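# Fold the napkin diagonally into a flat triangle

## Task

Fold the napkin diagonally so one corner is brought onto the opposite corner, giving a low, flat triangle. All three points must be fully spread, lying flat and pointing away from the fold, with the two stacked corners aligned to within about a thumb's width. The whole napkin must rest on the table and must not touch either arm's base or its mount. The carried corner may be placed or allowed to drop into position, but the task fails if the napkin slips out of a gripper while that gripper is sweeping sideways fast enough to throw it, even if the other gripper catches it. The fold must stay in place on its own, not because the robot is holding it. At the end both arms, hands included, must hang in free air touching nothing for the final second after the scene settles, and the scene must actually come to rest.

## Robot and tools

ROBOT. Two arms, left_arm and right_arm, face a table. Each arm has six revolute joints and a two-finger gripper. Poses are reported in one shared frame with its origin on the tabletop midway between the arms. +x points out over the table, +z points up, and left_arm sits on the +y side. The names left and right refer to the arms, not to image sides. The fingers extend along the gripper's own +z axis and open along its y axis. The reported end_effector_position is the point between the finger pads, about 1 cm short of the tips. At long reach it can be somewhat off.

ROW FORMAT. Every motion command uses a row of 14 numbers: left_arm's six joint angles and then its opening, followed by right_arm's six angles and opening. Both arms must be included even if only one moves. The joint order within each arm is: shoulder, elbow, wrist roll, wrist pitch, waist, wrist yaw. Use only this order. Joint values are absolute target angles in radians, read the same way as the Joint positions line. Stated ranges are: waist -2.618 to 3.054, shoulder 0.000 to 3.142, elbow 0.000 to 3.142, wrist pitch -1.571 to 1.571, wrist yaw -1.571 to 1.571, wrist roll -2.094 to 2.094. True limits may differ from these by up to 0.036 rad. A target more than 0.036 rad beyond a stated end, and farther out than the joint's last reading, is refused. A target past the real end is clipped, and the result then reports "joint sent to its limit". Opening runs from -1 (closed) to +1 (fully open, 0.094 m between pads).

TOOLS.
execute_actions(actions): a list of actions run in sequence. Each action is a table of 1 to 15 rows, and each row lasts one 1/30 s control step. A short table repeats its final row until 15 steps have passed. An empty list returns the current state and images only.
move(target, speed, blocking): target is one absolute 14-number row. All joints of both arms follow paths that finish together, so the hands trace curves. speed (0.01 to 2 rad/s, default 0.5) caps the joint with the farthest to travel. Paths take 0.5 to 10 s and are cut off at 10 s. Moves do not avoid obstacles or the other arm. Opening values are applied at the start. With blocking=false the call returns after 0.5 s while motion continues. Until a result shows the move has ended, execute_actions and move calls are refused, so use wait or stop first. The extra move: line reports the ending (done, off_target, moving, held, fault), limits=held or limits=none, and each arm's joint farthest from its target.
wait(seconds): 0 to 10 s while both arms keep their last command. It ends early if a running move finishes.
stop(): brakes a running move. Faster motion needs more distance to stop, and the fingers keep moving.
zoom_image(camera, region): enlarges [x0, y0, x1, y1] pixels, at most 504x504, of the latest image from cam_head_left, cam_head_right, cam_high, cam_low, cam_left_wrist or cam_right_wrist. Each image is 504x504 and (0,0) is the top-left corner.
This cannot be undone. The next scene's task appears in its result.

MOTION LIMITS. On each step a joint's command is kept within a fixed lead of its measured angle: waist 0.202, shoulder 0.258, elbow 0.238, wrist pitch 0.573, wrist yaw and roll 0.522 rad. If the targets would move a gripper more than 70 mm from where it is, they are scaled back, so large moves take several actions. The Joint targets line shows the current drive angles. Resend those values to hold a joint still, and resend the remainder of an unfinished motion. "joint command not followed" means a clearance check altered some targets. HELD in the step readings marks steps where an arm's command was held back.

RESULTS. The state line gives each gripper's position (m) and quaternion (wxyz). Joint positions and Joint velocities list each arm's joints in the order above, then the pad gap in m. grip_measured shows the opening on the command scale, with a fixed per-gripper error of about 1 mm. Joint torques show total drive output, which is noisy and offset and not zero even in free air.

GRIPPING. To hold the cloth, command an opening roughly 0.03 below grip_measured, or less below it for a lighter hold. Each pad applies at most about 50 to 62 N, and less on thin material. The robot holds its last command between replies while the simulation runs.

AVOID. Do not release the napkin while a gripper moves quickly sideways. Avoid hard contact between the arms, slamming into the table and heavy pushes. Long loaded holds heat the motors: MOTOR HOT appears at 75 °C, 90 °C pauses that arm, and 100 °C makes it drop. Contact hits harder at high speed and presses harder when the target lies deeper past the contact. Before finishing, open the grippers, lift both arms clear of the cloth and table, and let the scene settle.

Each tool is called after ">>>" as name(argument=value, ...), one argument or row to a line, values as JSON.

## Session

>>> execute_actions(
  actions=[],
)

Scene clock: 0.00 s.
left_arm: end_effector_position=(+0.3971, +0.2195, +0.1486) grip_measured=-0.970 end_effector_quat_wxyz=(+0.300, +0.219, +0.925, -0.076) | right_arm: end_effector_position=(+0.4178, -0.2660, +0.4113) grip_measured=+1.000 end_effector_quat_wxyz=(+0.706, -0.064, +0.703, +0.059)
Joint names: [shoulder, elbow, wrist roll, wrist pitch, waist, wrist yaw]
Joint positions: left_arm=[ 1.445  1.083  0.094 -0.583 -0.482  0.079  0.001] | right_arm=[ 1.052  1.061 -0.008 -0.004 -0.005  0.016  0.094]
Joint velocities: left_arm=[-0.012 -0.007  0.051 -0.051 -0.007  0.037 -0.   ] | right_arm=[-0.017  0.007 -0.051  0.037  0.012 -0.022  0.   ]
Joint torques (N m, as the arm reports them, + toward a larger angle): no reading
Motor temperatures (°C, as the motors report them): left_arm=[19 18 18 20 16 16] | right_arm=[20 16 17 18 19 17]
Joint targets: left_arm=[1.438 1.090 0.093 -0.581 -0.482 0.083] | right_arm=[1.045 1.073 -0.005 -0.001 -0.005 0.016]

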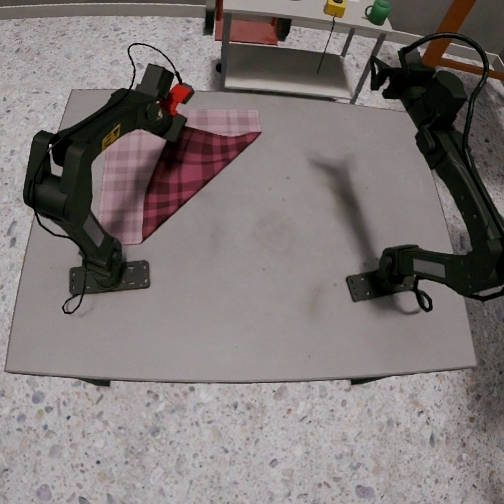

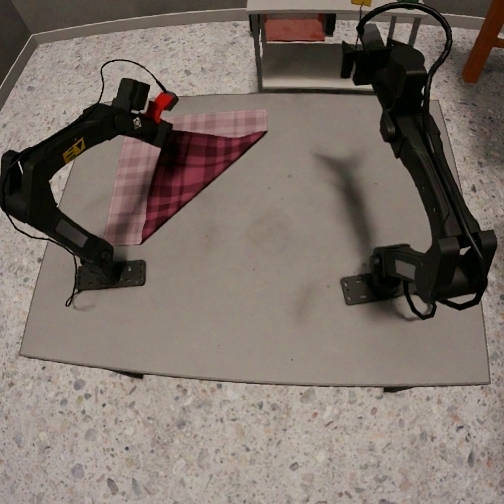

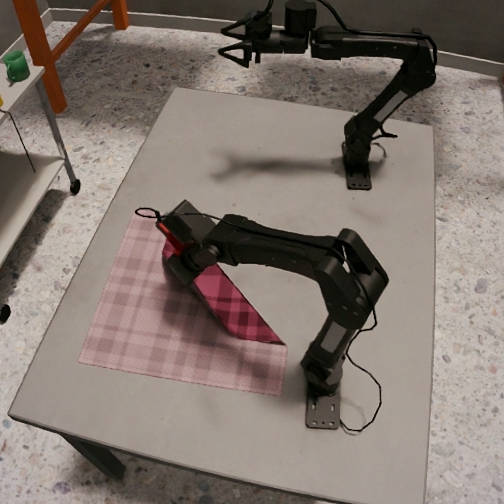

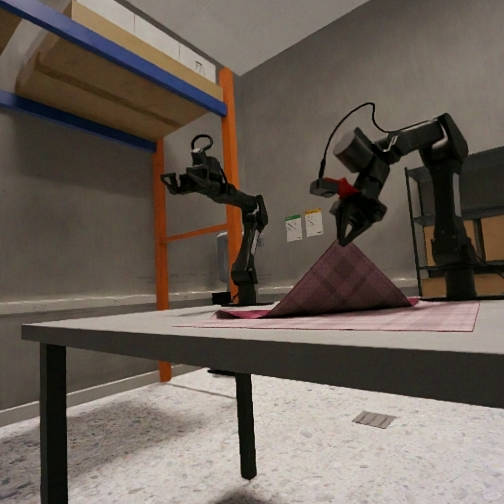

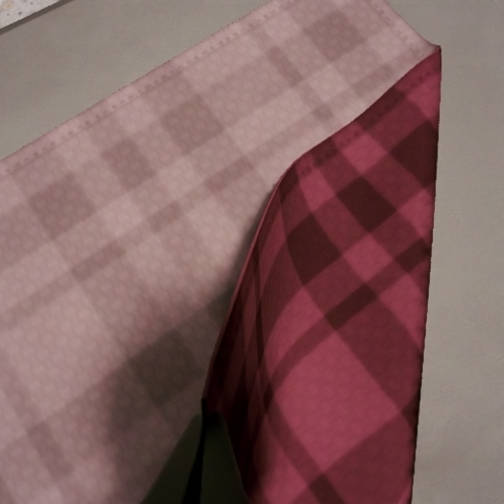

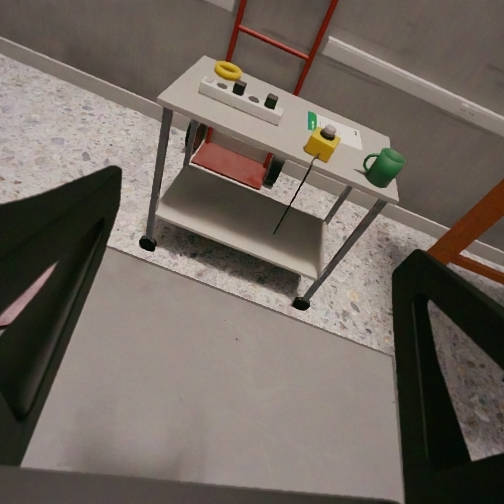

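Target is about (0.58, 0.39).

>>> move(
  target=[2.14,1.6,0.093,-0.41,-0.09,0.083,-1,1.045,1.073,-0.005,-0.001,-0.005,0.016,1],
  speed=0.3,
)

Scene clock: 4.80 s.
left_arm: end_effector_position=(+0.5785, +0.3720, +0.0555) grip_measured=-0.970 end_effector_quat_wxyz=(+0.290, +0.035, +0.956, -0.018) | right_arm: end_effector_position=(+0.4178, -0.2660, +0.4113) grip_measured=+1.000 end_effector_quat_wxyz=(+0.706, -0.064, +0.703, +0.059)
Joint names: [shoulder, elbow, wrist roll, wrist pitch, waist, wrist yaw]
Joint positions: left_arm=[ 2.132  1.569  0.094 -0.423 -0.092  0.079  0.001] | right_arm=[ 1.052  1.061 -0.008 -0.004 -0.005  0.016  0.094]
Joint velocities: left_arm=[-0.002 -0.022  0.007 -0.007 -0.007  0.081 -0.   ] | right_arm=[ 0.002 -0.002 -0.022 -0.051 -0.007 -0.022  0.   ]
Joint torques (N m, as the arm reports them, + toward a larger angle): left_arm=[-11.26   8.52   0.02   1.31   0.24   0.07] | right_arm=[-2.42  7.95  0.03  1.66 -0.01  0.  ]
Motor temperatures (°C, as the motors report them): left_arm=[20 19 18 21 16 16] | right_arm=[20 16 17 19 19 17]
Joint targets: left_arm=[2.140 1.600 0.093 -0.410 -0.090 0.083] | right_arm=[1.045 1.073 -0.005 -0.001 -0.005 0.016]
move: off_target (left_arm); limits=none; left_arm: farthest joint: the elbow, 0.031 radians from its target (0.517 radians at the start); right_arm: farthest joint: the elbow, 0.012 radians from its target (0.012 radians at the start)

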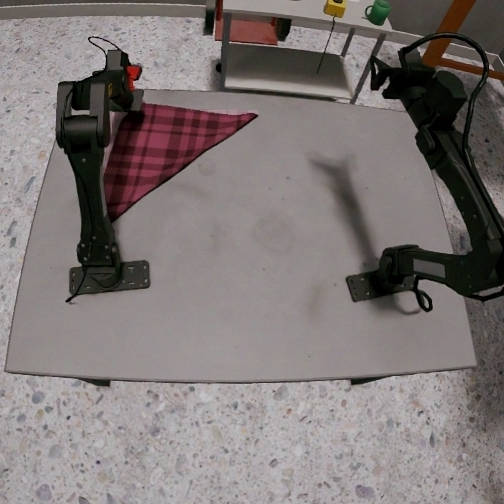

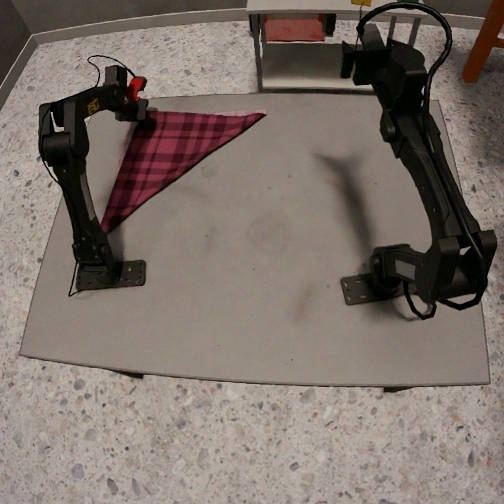

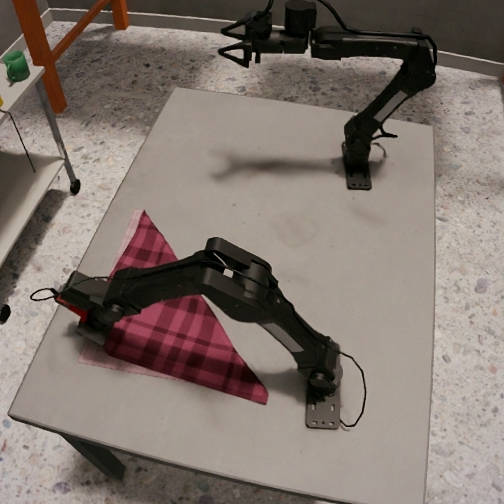

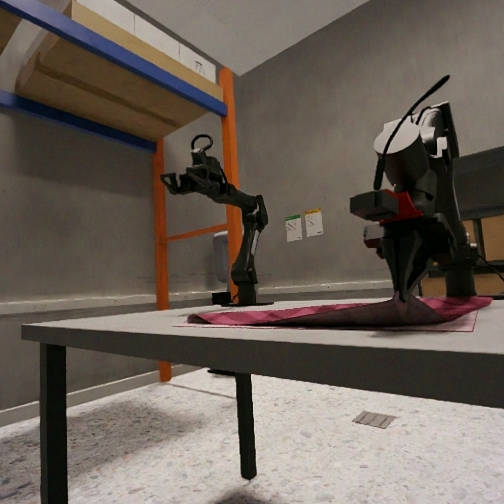

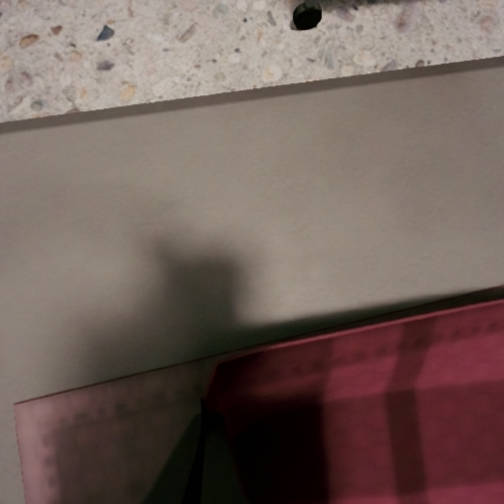

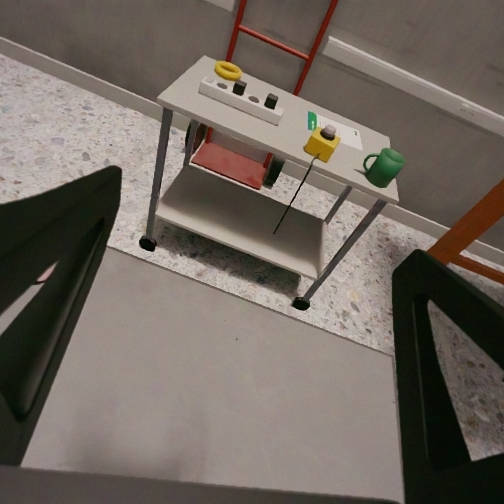

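>>> move(
  target=[2.18,1.6,0.093,-0.40,-0.02,0.083,-1,1.045,1.073,-0.005,-0.001,-0.005,0.016,1],
  speed=0.1,
)

>>> zoom_image(
  camera="cam_high",
  region=[40,190,300,420],
)

Scene clock: 9.73 s.
left_arm: end_effector_position=(+0.5759, +0.4077, +0.0377) grip_measured=-0.970 end_effector_quat_wxyz=(+0.278, +0.003, +0.961, -0.010) | right_arm: end_effector_position=(+0.4178, -0.2660, +0.4113) grip_measured=+1.000 end_effector_quat_wxyz=(+0.706, -0.064, +0.703, +0.059)
Joint names: [shoulder, elbow, wrist roll, wrist pitch, waist, wrist yaw]
Joint positions: left_arm=[ 2.169  1.569  0.094 -0.413 -0.026  0.079  0.001] | right_arm=[ 1.052  1.061 -0.008 -0.004 -0.005  0.016  0.094]
Joint velocities: left_arm=[-0.022  0.002 -0.022  0.007 -0.017  0.037  0.   ] | right_arm=[-0.007  0.002  0.037 -0.007 -0.017 -0.022  0.   ]
Joint torques (N m, as the arm reports them, + toward a larger angle): left_arm=[-11.01   8.7    0.01   1.32   0.49   0.12] | right_arm=[-2.4   7.89  0.02  1.68  0.01  0.01]
Motor temperatures (°C, as the motors report them): left_arm=[21 19 18 22 16 16] | right_arm=[20 17 17 20 19 17]
Joint targets: left_arm=[2.180 1.600 0.093 -0.400 -0.020 0.083] | right_arm=[1.045 1.073 -0.005 -0.001 -0.005 0.016]
move: off_target (left_arm); limits=none; left_arm: farthest joint: the elbow, 0.031 radians from its target (0.031 radians at the start); right_arm: farthest joint: the elbow, 0.012 radians from its target (0.012 radians at the start)

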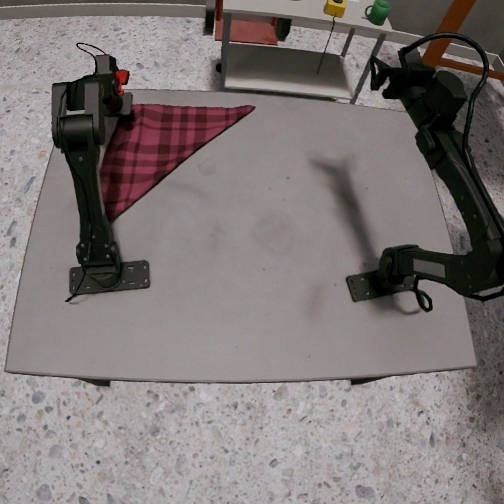

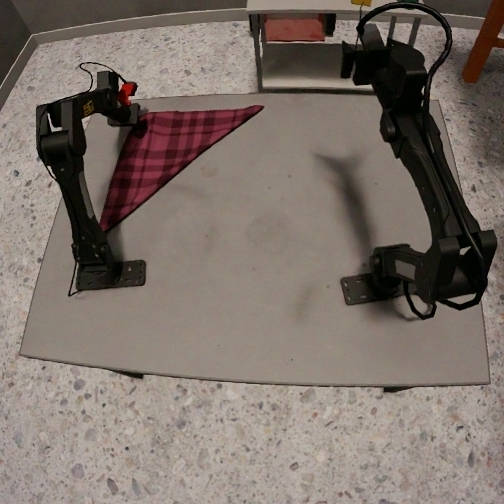

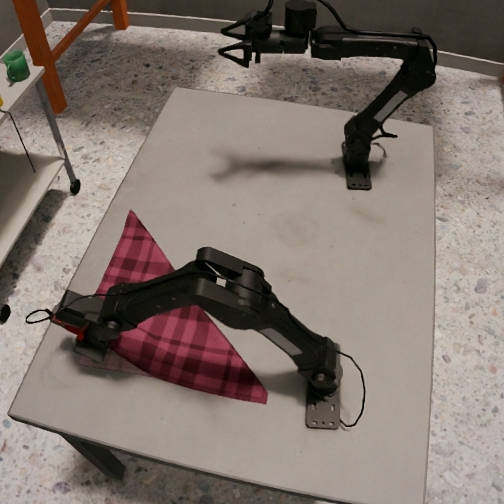

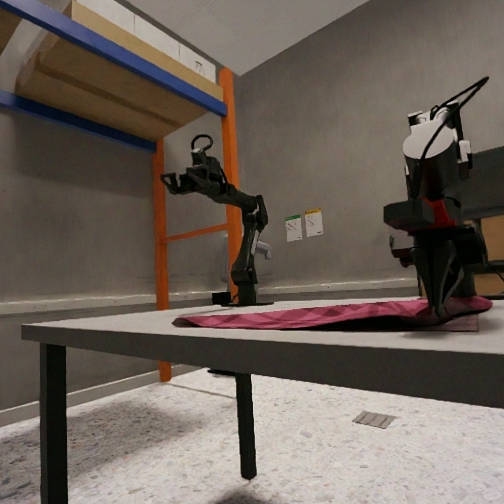

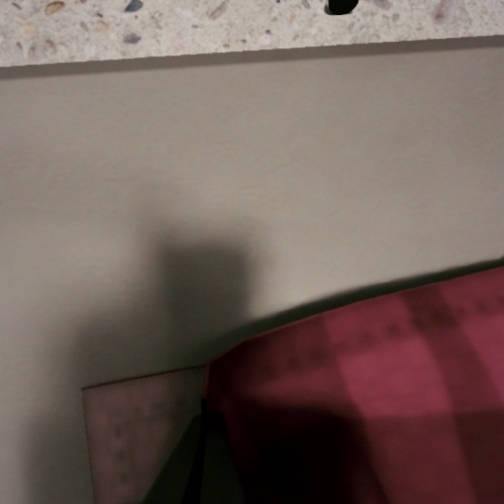

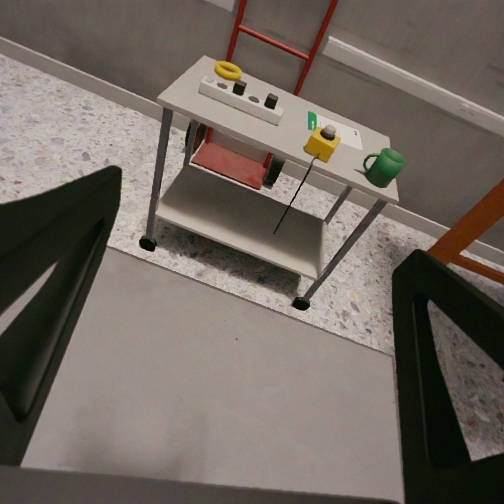

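Region (40, 190, 300, 420) of cam_high's 504x504 image, scaled by 1.938, with more detail than that image has; it fills the top 446 rows of this view, and the rest is white.

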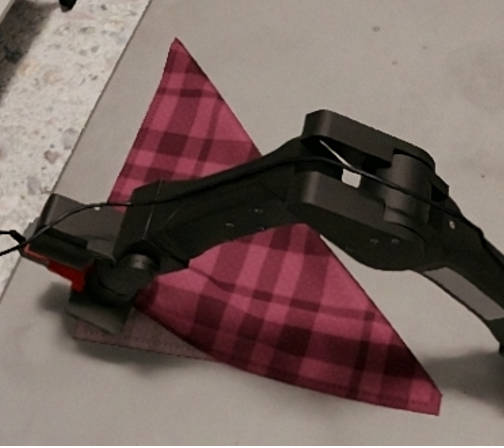

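>>> move(
  target=[2.18,1.6,0.093,-0.44,0,0.083,-1,1.045,1.073,-0.005,-0.001,-0.005,0.016,1],
  speed=0.1,
)

>>> move(
  target=[2.18,1.6,0.093,-0.44,0,0.083,0.6,1.045,1.073,-0.005,-0.001,-0.005,0.016,1],
)

>>> move(
  target=[1.9,1.6,0.093,-0.85,0,0.083,0.6,1.045,1.073,-0.005,-0.001,-0.005,0.016,1],
  speed=0.3,
)

Scene clock: 14.23 s.
left_arm: end_effector_position=(+0.5721, +0.4177, +0.0360) grip_measured=-0.970 end_effector_quat_wxyz=(+0.271, -0.007, +0.962, -0.008) | right_arm: end_effector_position=(+0.4178, -0.2660, +0.4113) grip_measured=+1.000 end_effector_quat_wxyz=(+0.706, -0.064, +0.703, +0.059)
Joint names: [shoulder, elbow, wrist roll, wrist pitch, waist, wrist yaw]
Joint positions: left_arm=[ 2.169  1.569  0.094 -0.427 -0.006  0.079  0.001] | right_arm=[ 1.052  1.061 -0.008 -0.004 -0.005  0.016  0.094]
Joint velocities: left_arm=[-0.027  0.017 -0.037 -0.007 -0.002  0.037  0.   ] | right_arm=[-0.002  0.007  0.066  0.037 -0.012  0.022  0.   ]
Joint torques (N m, as the arm reports them, + toward a larger angle): left_arm=[-11.38   8.34   0.     0.9    0.91   0.15] | right_arm=[-2.34  7.93  0.04  1.67 -0.03 -0.02]
Motor temperatures (°C, as the motors report them): left_arm=[21 20 18 22 16 16] | right_arm=[20 17 17 21 19 17]
Joint targets: left_arm=[2.180 1.600 0.093 -0.440 -0.000 0.083] | right_arm=[1.045 1.073 -0.005 -0.001 -0.005 0.016]
move: off_target (left_arm); limits=none; left_arm: farthest joint: the elbow, 0.031 radians from its target (0.031 radians at the start); right_arm: farthest joint: the elbow, 0.012 radians from its target (0.012 radians at the start)

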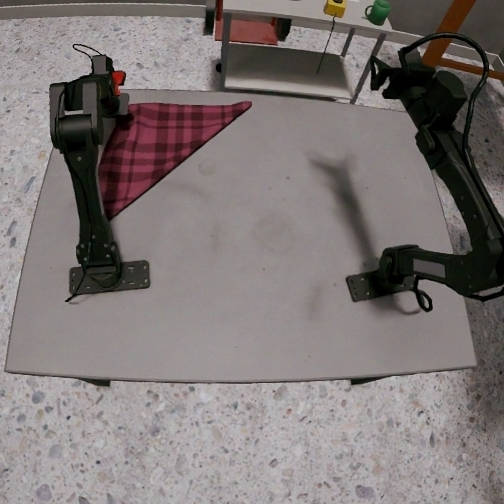

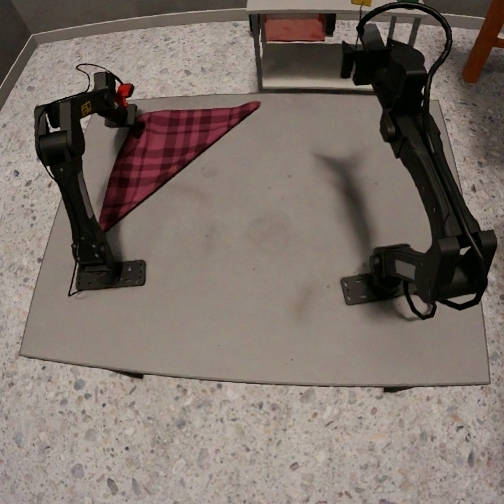

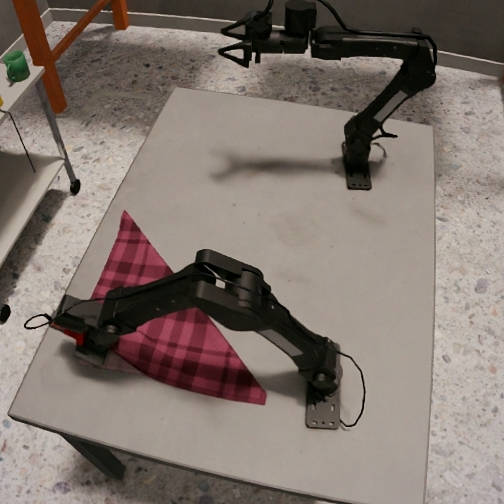

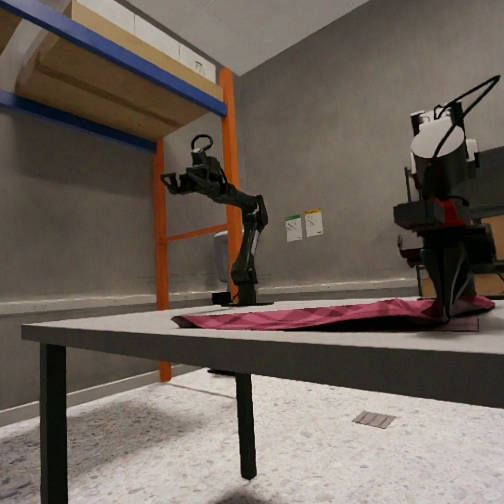

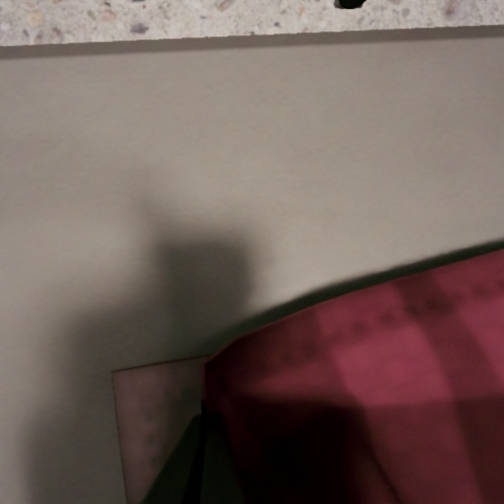

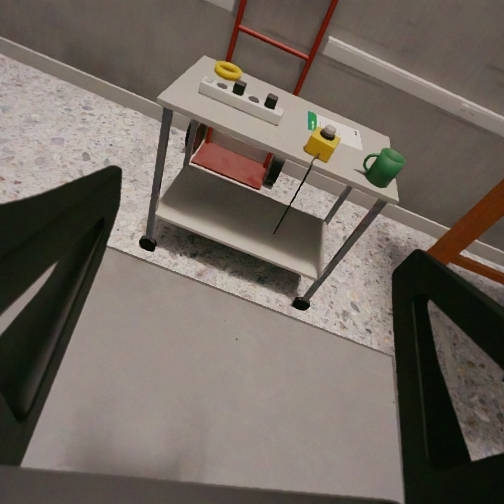

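Scene clock: 14.93 s.
left_arm: end_effector_position=(+0.5717, +0.4176, +0.0357) grip_measured=+0.597 end_effector_quat_wxyz=(+0.270, -0.007, +0.963, -0.008) | right_arm: end_effector_position=(+0.4178, -0.2660, +0.4113) grip_measured=+1.000 end_effector_quat_wxyz=(+0.706, -0.064, +0.703, +0.059)
Joint names: [shoulder, elbow, wrist roll, wrist pitch, waist, wrist yaw]
Joint positions: left_arm=[ 2.169  1.569  0.094 -0.429 -0.006  0.079  0.075] | right_arm=[ 1.052  1.061 -0.008 -0.004 -0.005  0.016  0.094]
Joint velocities: left_arm=[-0.002 -0.012  0.022 -0.007  0.012 -0.007 -0.   ] | right_arm=[ 0.007 -0.002 -0.007 -0.022 -0.012  0.022  0.   ]
Joint torques (N m, as the arm reports them, + toward a larger angle): left_arm=[-11.35   8.46  -0.03   1.04   0.73   0.16] | right_arm=[-2.41  7.87  0.03  1.65  0.02  0.  ]
Motor temperatures (°C, as the motors report them): left_arm=[22 20 18 22 16 16] | right_arm=[20 17 17 21 19 17]
Joint targets: left_arm=[2.180 1.600 0.093 -0.440 -0.000 0.083] | right_arm=[1.045 1.073 -0.005 -0.001 -0.005 0.016]
move: off_target (left_arm); limits=none; left_arm: farthest joint: the elbow, 0.031 radians from its target (0.031 radians at the start); right_arm: farthest joint: the elbow, 0.012 radians from its target (0.012 radians at the start)

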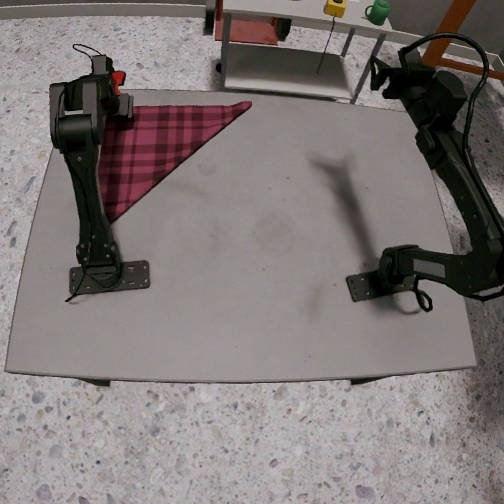

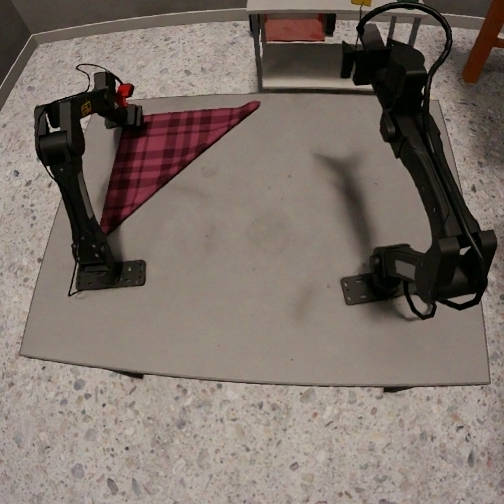

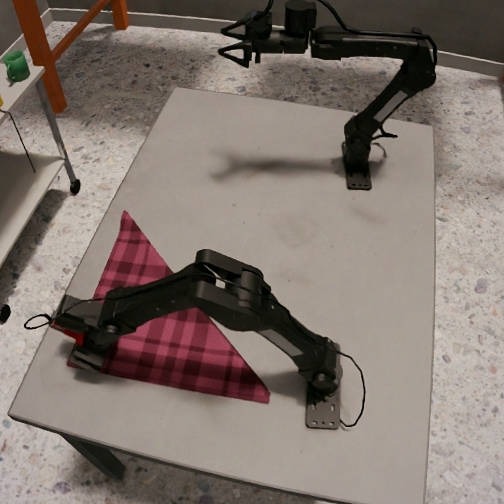

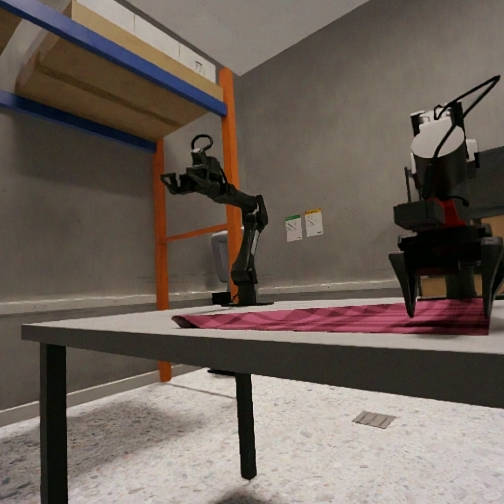

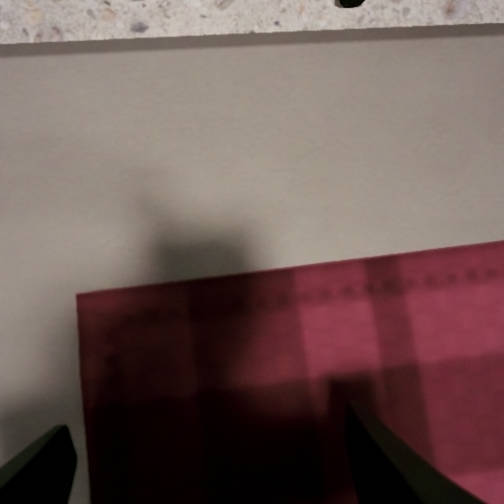

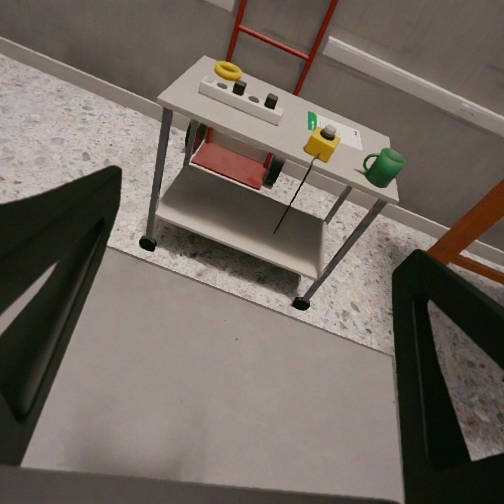

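Scene clock: 17.00 s.
left_arm: end_effector_position=(+0.4929, +0.4073, +0.1082) grip_measured=+0.597 end_effector_quat_wxyz=(+0.192, -0.011, +0.981, -0.018) | right_arm: end_effector_position=(+0.4178, -0.2660, +0.4113) grip_measured=+1.000 end_effector_quat_wxyz=(+0.706, -0.064, +0.703, +0.059)
Joint names: [shoulder, elbow, wrist roll, wrist pitch, waist, wrist yaw]
Joint positions: left_arm=[ 1.921  1.569  0.094 -0.838 -0.006  0.079  0.075] | right_arm=[ 1.052  1.061 -0.008 -0.004 -0.005  0.016  0.094]
Joint velocities: left_arm=[ 0.007 -0.017 -0.051  0.022  0.002 -0.095 -0.   ] | right_arm=[-0.007  0.002 -0.037  0.037  0.002  0.066  0.   ]
Joint torques (N m, as the arm reports them, + toward a larger angle): left_arm=[-12.08   8.61  -0.02   0.66   0.37   0.09] | right_arm=[-2.4   7.88  0.06  1.7   0.    0.02]
Motor temperatures (°C, as the motors report them): left_arm=[22 20 18 22 16 16] | right_arm=[20 17 17 21 19 17]
Joint targets: left_arm=[1.900 1.600 0.093 -0.850 0.000 0.083] | right_arm=[1.045 1.073 -0.005 -0.001 -0.005 0.016]
move: off_target (left_arm); limits=none; left_arm: farthest joint: the elbow, 0.031 radians from its target (0.031 radians at the start); right_arm: farthest joint: the elbow, 0.012 radians from its target (0.012 radians at the start)

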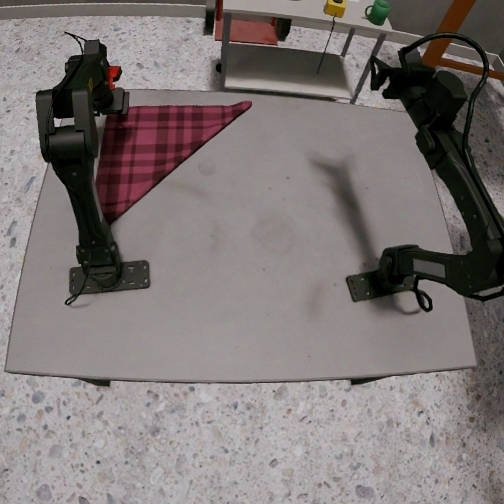

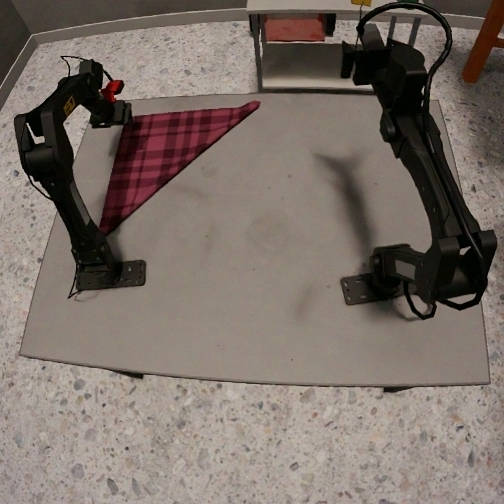

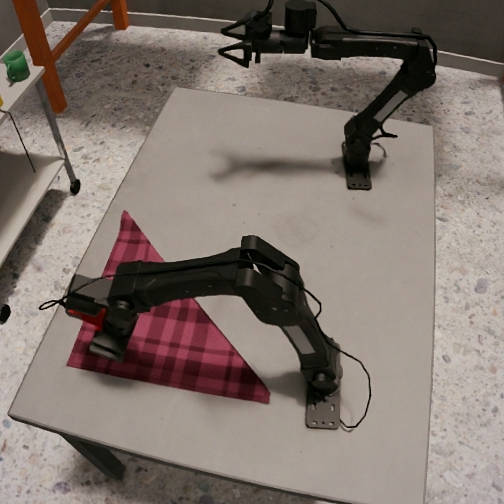

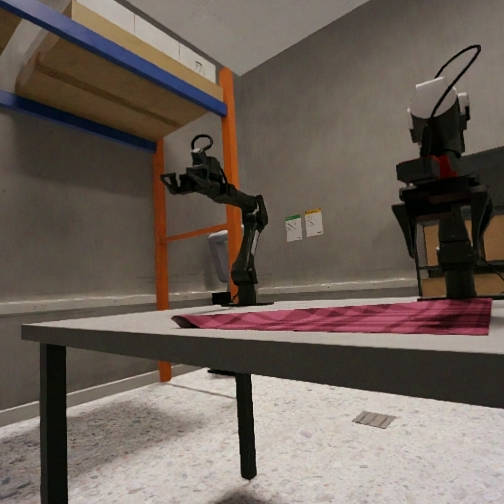

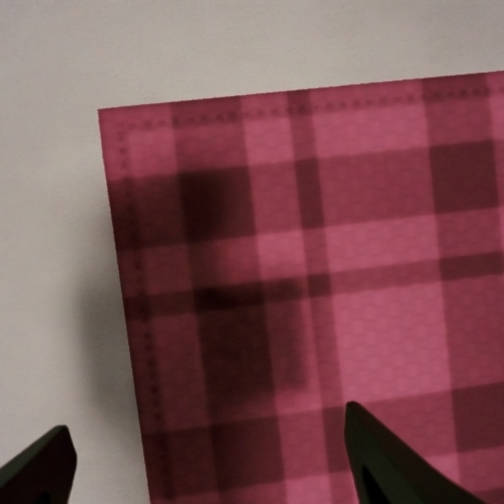

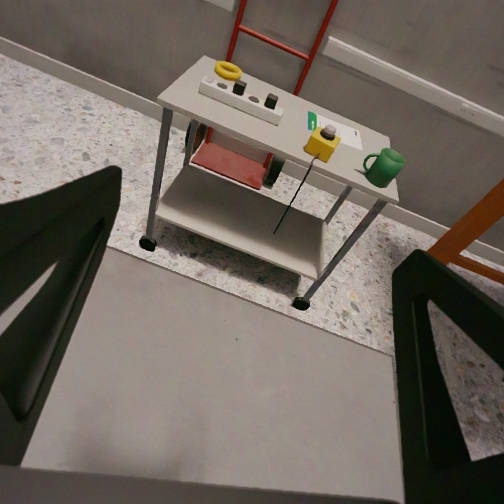

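>>> move(
  target=[2.28,1.74,0.093,-0.44,0.04,0.083,-1,1.045,1.073,-0.005,-0.001,-0.005,0.016,1],
  speed=0.3,
)

Scene clock: 21.97 s.
left_arm: end_effector_position=(+0.5953, +0.4427, +0.0291) grip_measured=-0.980 end_effector_quat_wxyz=(+0.274, -0.026, +0.961, -0.002) | right_arm: end_effector_position=(+0.4178, -0.2660, +0.4113) grip_measured=+1.000 end_effector_quat_wxyz=(+0.706, -0.064, +0.703, +0.059)
Joint names: [shoulder, elbow, wrist roll, wrist pitch, waist, wrist yaw]
Joint positions: left_arm=[ 2.272  1.71   0.094 -0.457  0.033  0.079  0.001] | right_arm=[ 1.052  1.061 -0.008 -0.004 -0.005  0.016  0.094]
Joint velocities: left_arm=[ 0.012 -0.002 -0.007 -0.037 -0.027 -0.051  0.001] | right_arm=[-0.017  0.007  0.037 -0.022 -0.007 -0.007  0.   ]
Joint torques (N m, as the arm reports them, + toward a larger angle): left_arm=[-12.47   8.48  -0.02   1.32   0.78   0.11] | right_arm=[-2.43  7.9   0.05  1.67  0.06  0.02]
Motor temperatures (°C, as the motors report them): left_arm=[23 20 18 23 16 16] | right_arm=[20 17 17 22 19 17]
Joint targets: left_arm=[2.280 1.740 0.093 -0.440 0.040 0.083] | right_arm=[1.045 1.073 -0.005 -0.001 -0.005 0.016]
move: off_target (left_arm); limits=none; left_arm: farthest joint: the elbow, 0.030 radians from its target (0.171 radians at the start); right_arm: farthest joint: the elbow, 0.012 radians from its target (0.012 radians at the start)

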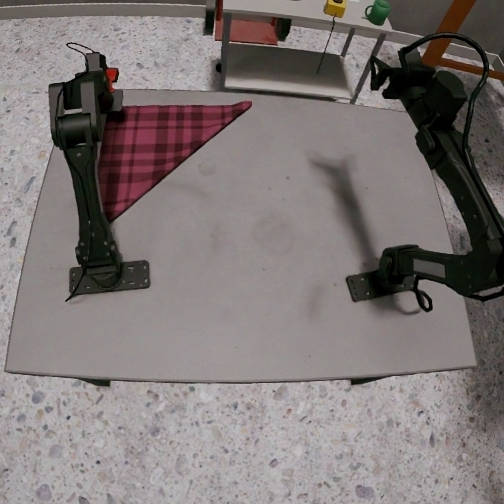

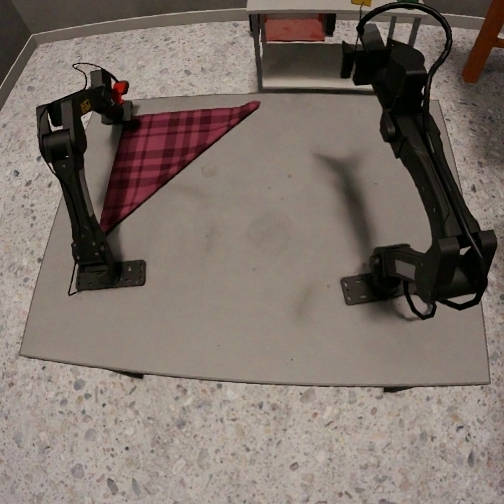

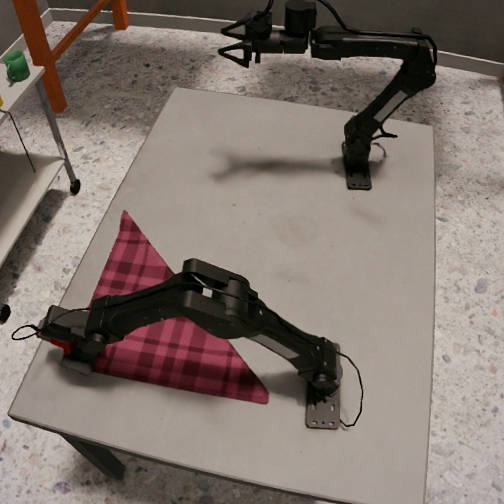

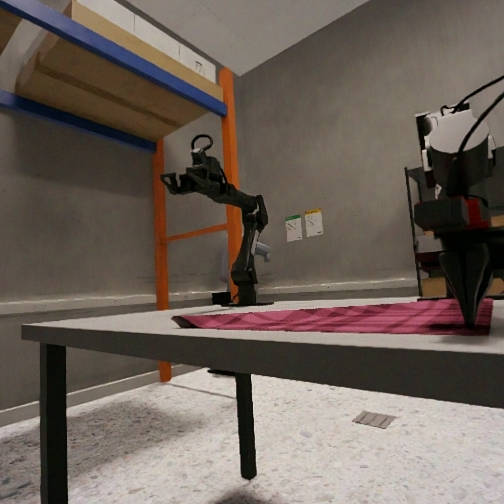

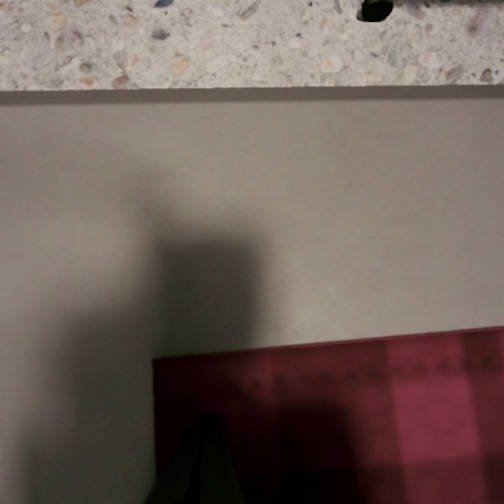

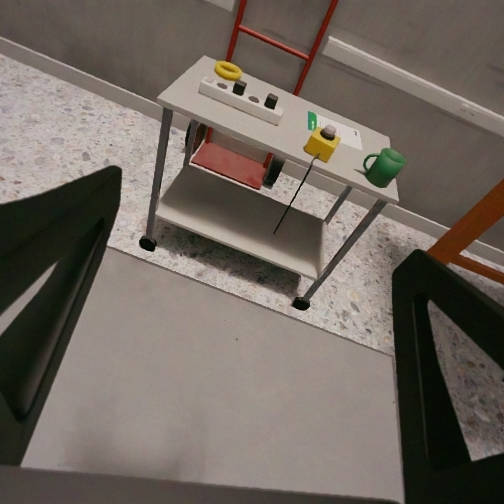

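>>> move(
  target=[2.35,1.83,0.093,-0.44,0.055,0.083,-1,1.045,1.073,-0.005,-0.001,-0.005,0.016,1],
  speed=0.1,
)

>>> move(
  target=[2.385,1.83,0.093,-0.44,0.055,0.083,-1,1.045,1.073,-0.005,-0.001,-0.005,0.016,1],
  speed=0.04,
)

Scene clock: 26.90 s.
left_arm: end_effector_position=(+0.6147, +0.4541, +0.0281) grip_measured=-0.980 end_effector_quat_wxyz=(+0.288, -0.032, +0.957, +0.002) | right_arm: end_effector_position=(+0.4178, -0.2660, +0.4113) grip_measured=+1.000 end_effector_quat_wxyz=(+0.706, -0.064, +0.703, +0.059)
Joint names: [shoulder, elbow, wrist roll, wrist pitch, waist, wrist yaw]
Joint positions: left_arm=[ 2.337  1.801  0.094 -0.455  0.047  0.079  0.001] | right_arm=[ 1.052  1.061 -0.008 -0.004 -0.005  0.016  0.094]
Joint velocities: left_arm=[-0.012 -0.002 -0.066  0.051 -0.012 -0.051  0.001] | right_arm=[ 0.002  0.007 -0.007 -0.022  0.012 -0.022  0.   ]
Joint torques (N m, as the arm reports them, + toward a larger angle): left_arm=[-12.69   8.52   0.     1.4    0.96   0.11] | right_arm=[-2.49  7.89  0.05  1.68 -0.07  0.03]
Motor temperatures (°C, as the motors report them): left_arm=[23 20 18 23 16 16] | right_arm=[20 17 17 23 19 17]
Joint targets: left_arm=[2.350 1.830 0.093 -0.440 0.055 0.083] | right_arm=[1.045 1.073 -0.005 -0.001 -0.005 0.016]
move: off_target (left_arm); limits=none; left_arm: farthest joint: the elbow, 0.029 radians from its target (0.120 radians at the start); right_arm: farthest joint: the elbow, 0.012 radians from its target (0.012 radians at the start)

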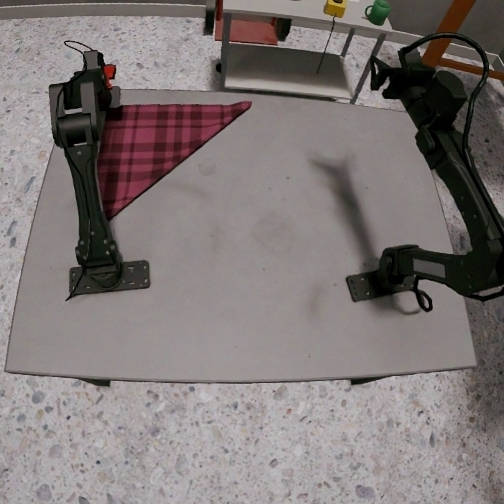

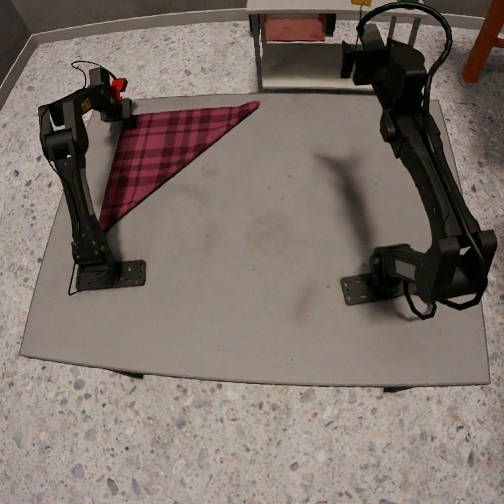

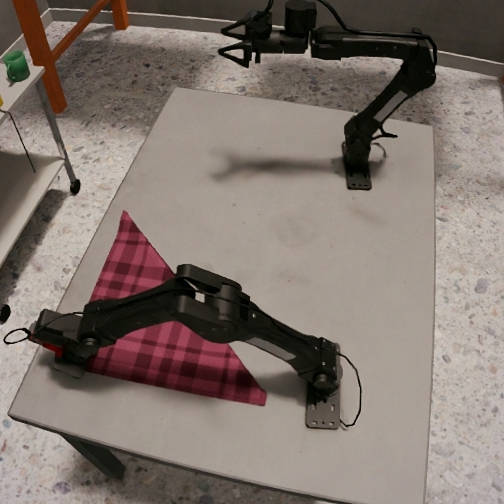

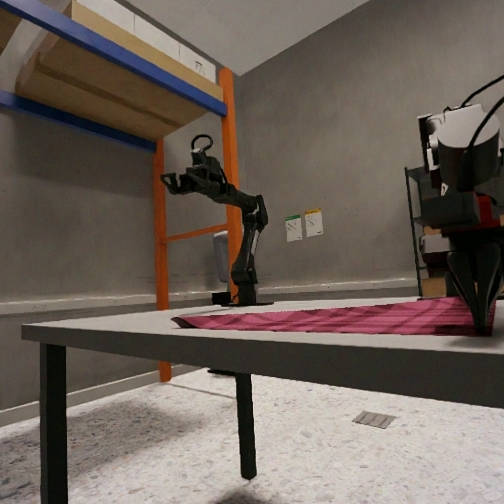

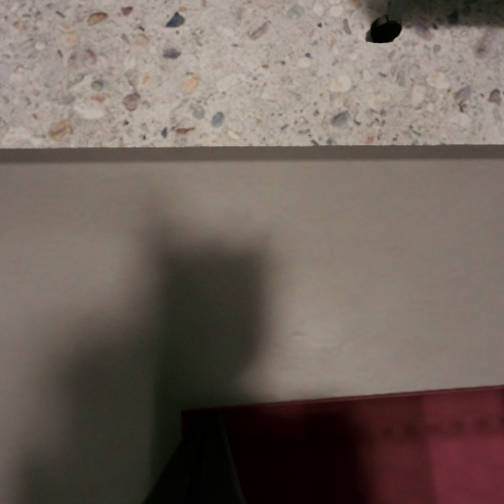

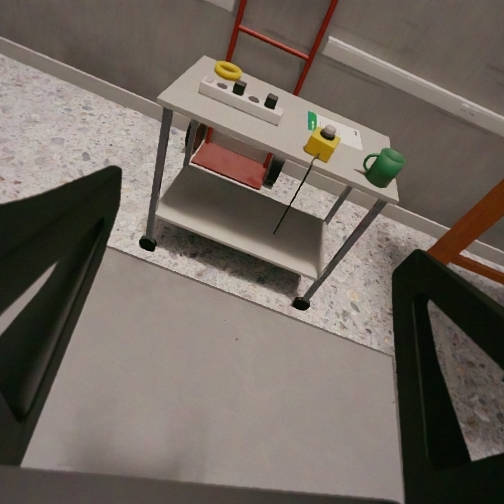

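Scene clock: 28.37 s.
left_arm: end_effector_position=(+0.6214, +0.4553, +0.0266) grip_measured=-0.980 end_effector_quat_wxyz=(+0.298, -0.031, +0.954, +0.003) | right_arm: end_effector_position=(+0.4178, -0.2660, +0.4113) grip_measured=+1.000 end_effector_quat_wxyz=(+0.706, -0.064, +0.703, +0.059)
Joint names: [shoulder, elbow, wrist roll, wrist pitch, waist, wrist yaw]
Joint positions: left_arm=[ 2.353  1.813  0.094 -0.43   0.047  0.079  0.001] | right_arm=[ 1.052  1.061 -0.008 -0.004 -0.005  0.016  0.094]
Joint velocities: left_arm=[-0.002  0.002 -0.11  -0.007 -0.002  0.007 -0.   ] | right_arm=[ 0.012  0.012 -0.007 -0.007  0.002 -0.051  0.   ]
Joint torques (N m, as the arm reports them, + toward a larger angle): left_arm=[-11.69   7.67  -0.04   1.14   0.94   0.11] | right_arm=[-2.48  7.97  0.03  1.67 -0.02  0.04]
Motor temperatures (°C, as the motors report them): left_arm=[23 20 18 23 16 16] | right_arm=[20 17 17 23 19 17]
Joint targets: left_arm=[2.385 1.830 0.093 -0.440 0.055 0.083] | right_arm=[1.045 1.073 -0.005 -0.001 -0.005 0.016]
move: off_target (left_arm); limits=none; left_arm: farthest joint: the shoulder, 0.032 radians from its target (0.048 radians at the start); right_arm: farthest joint: the elbow, 0.012 radians from its target (0.012 radians at the start)

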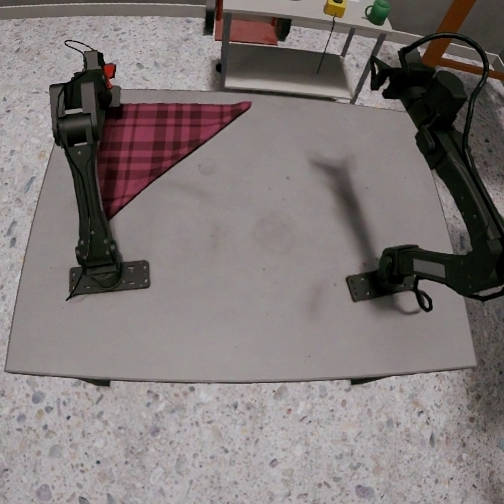

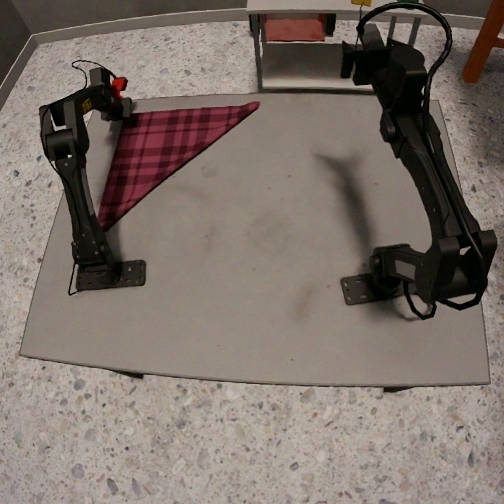

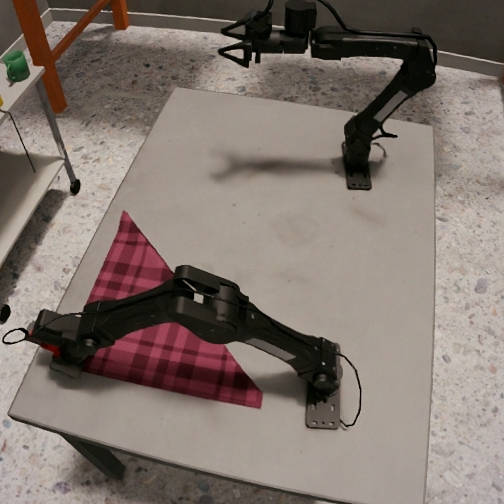

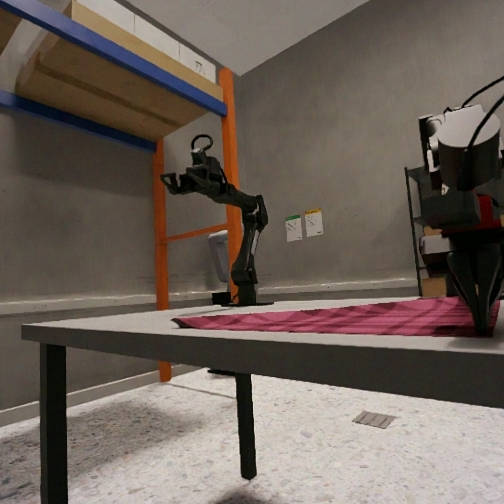

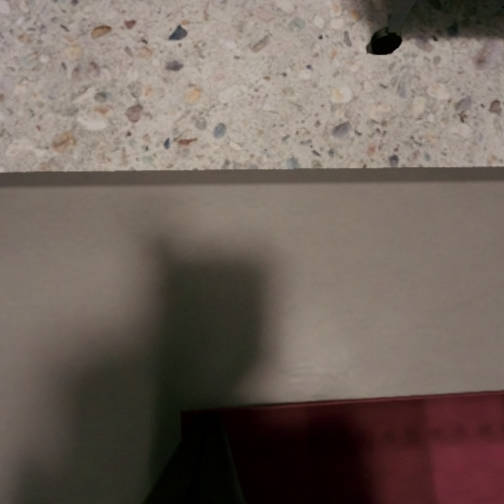

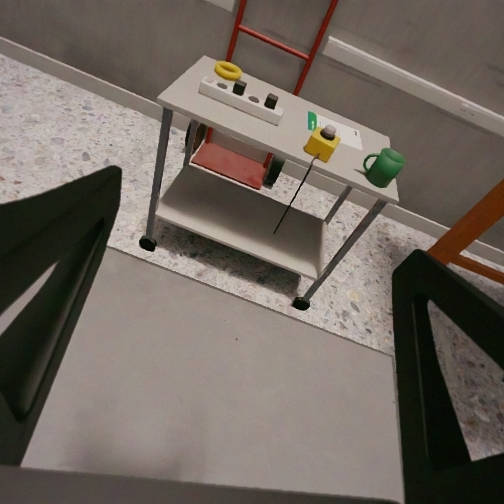

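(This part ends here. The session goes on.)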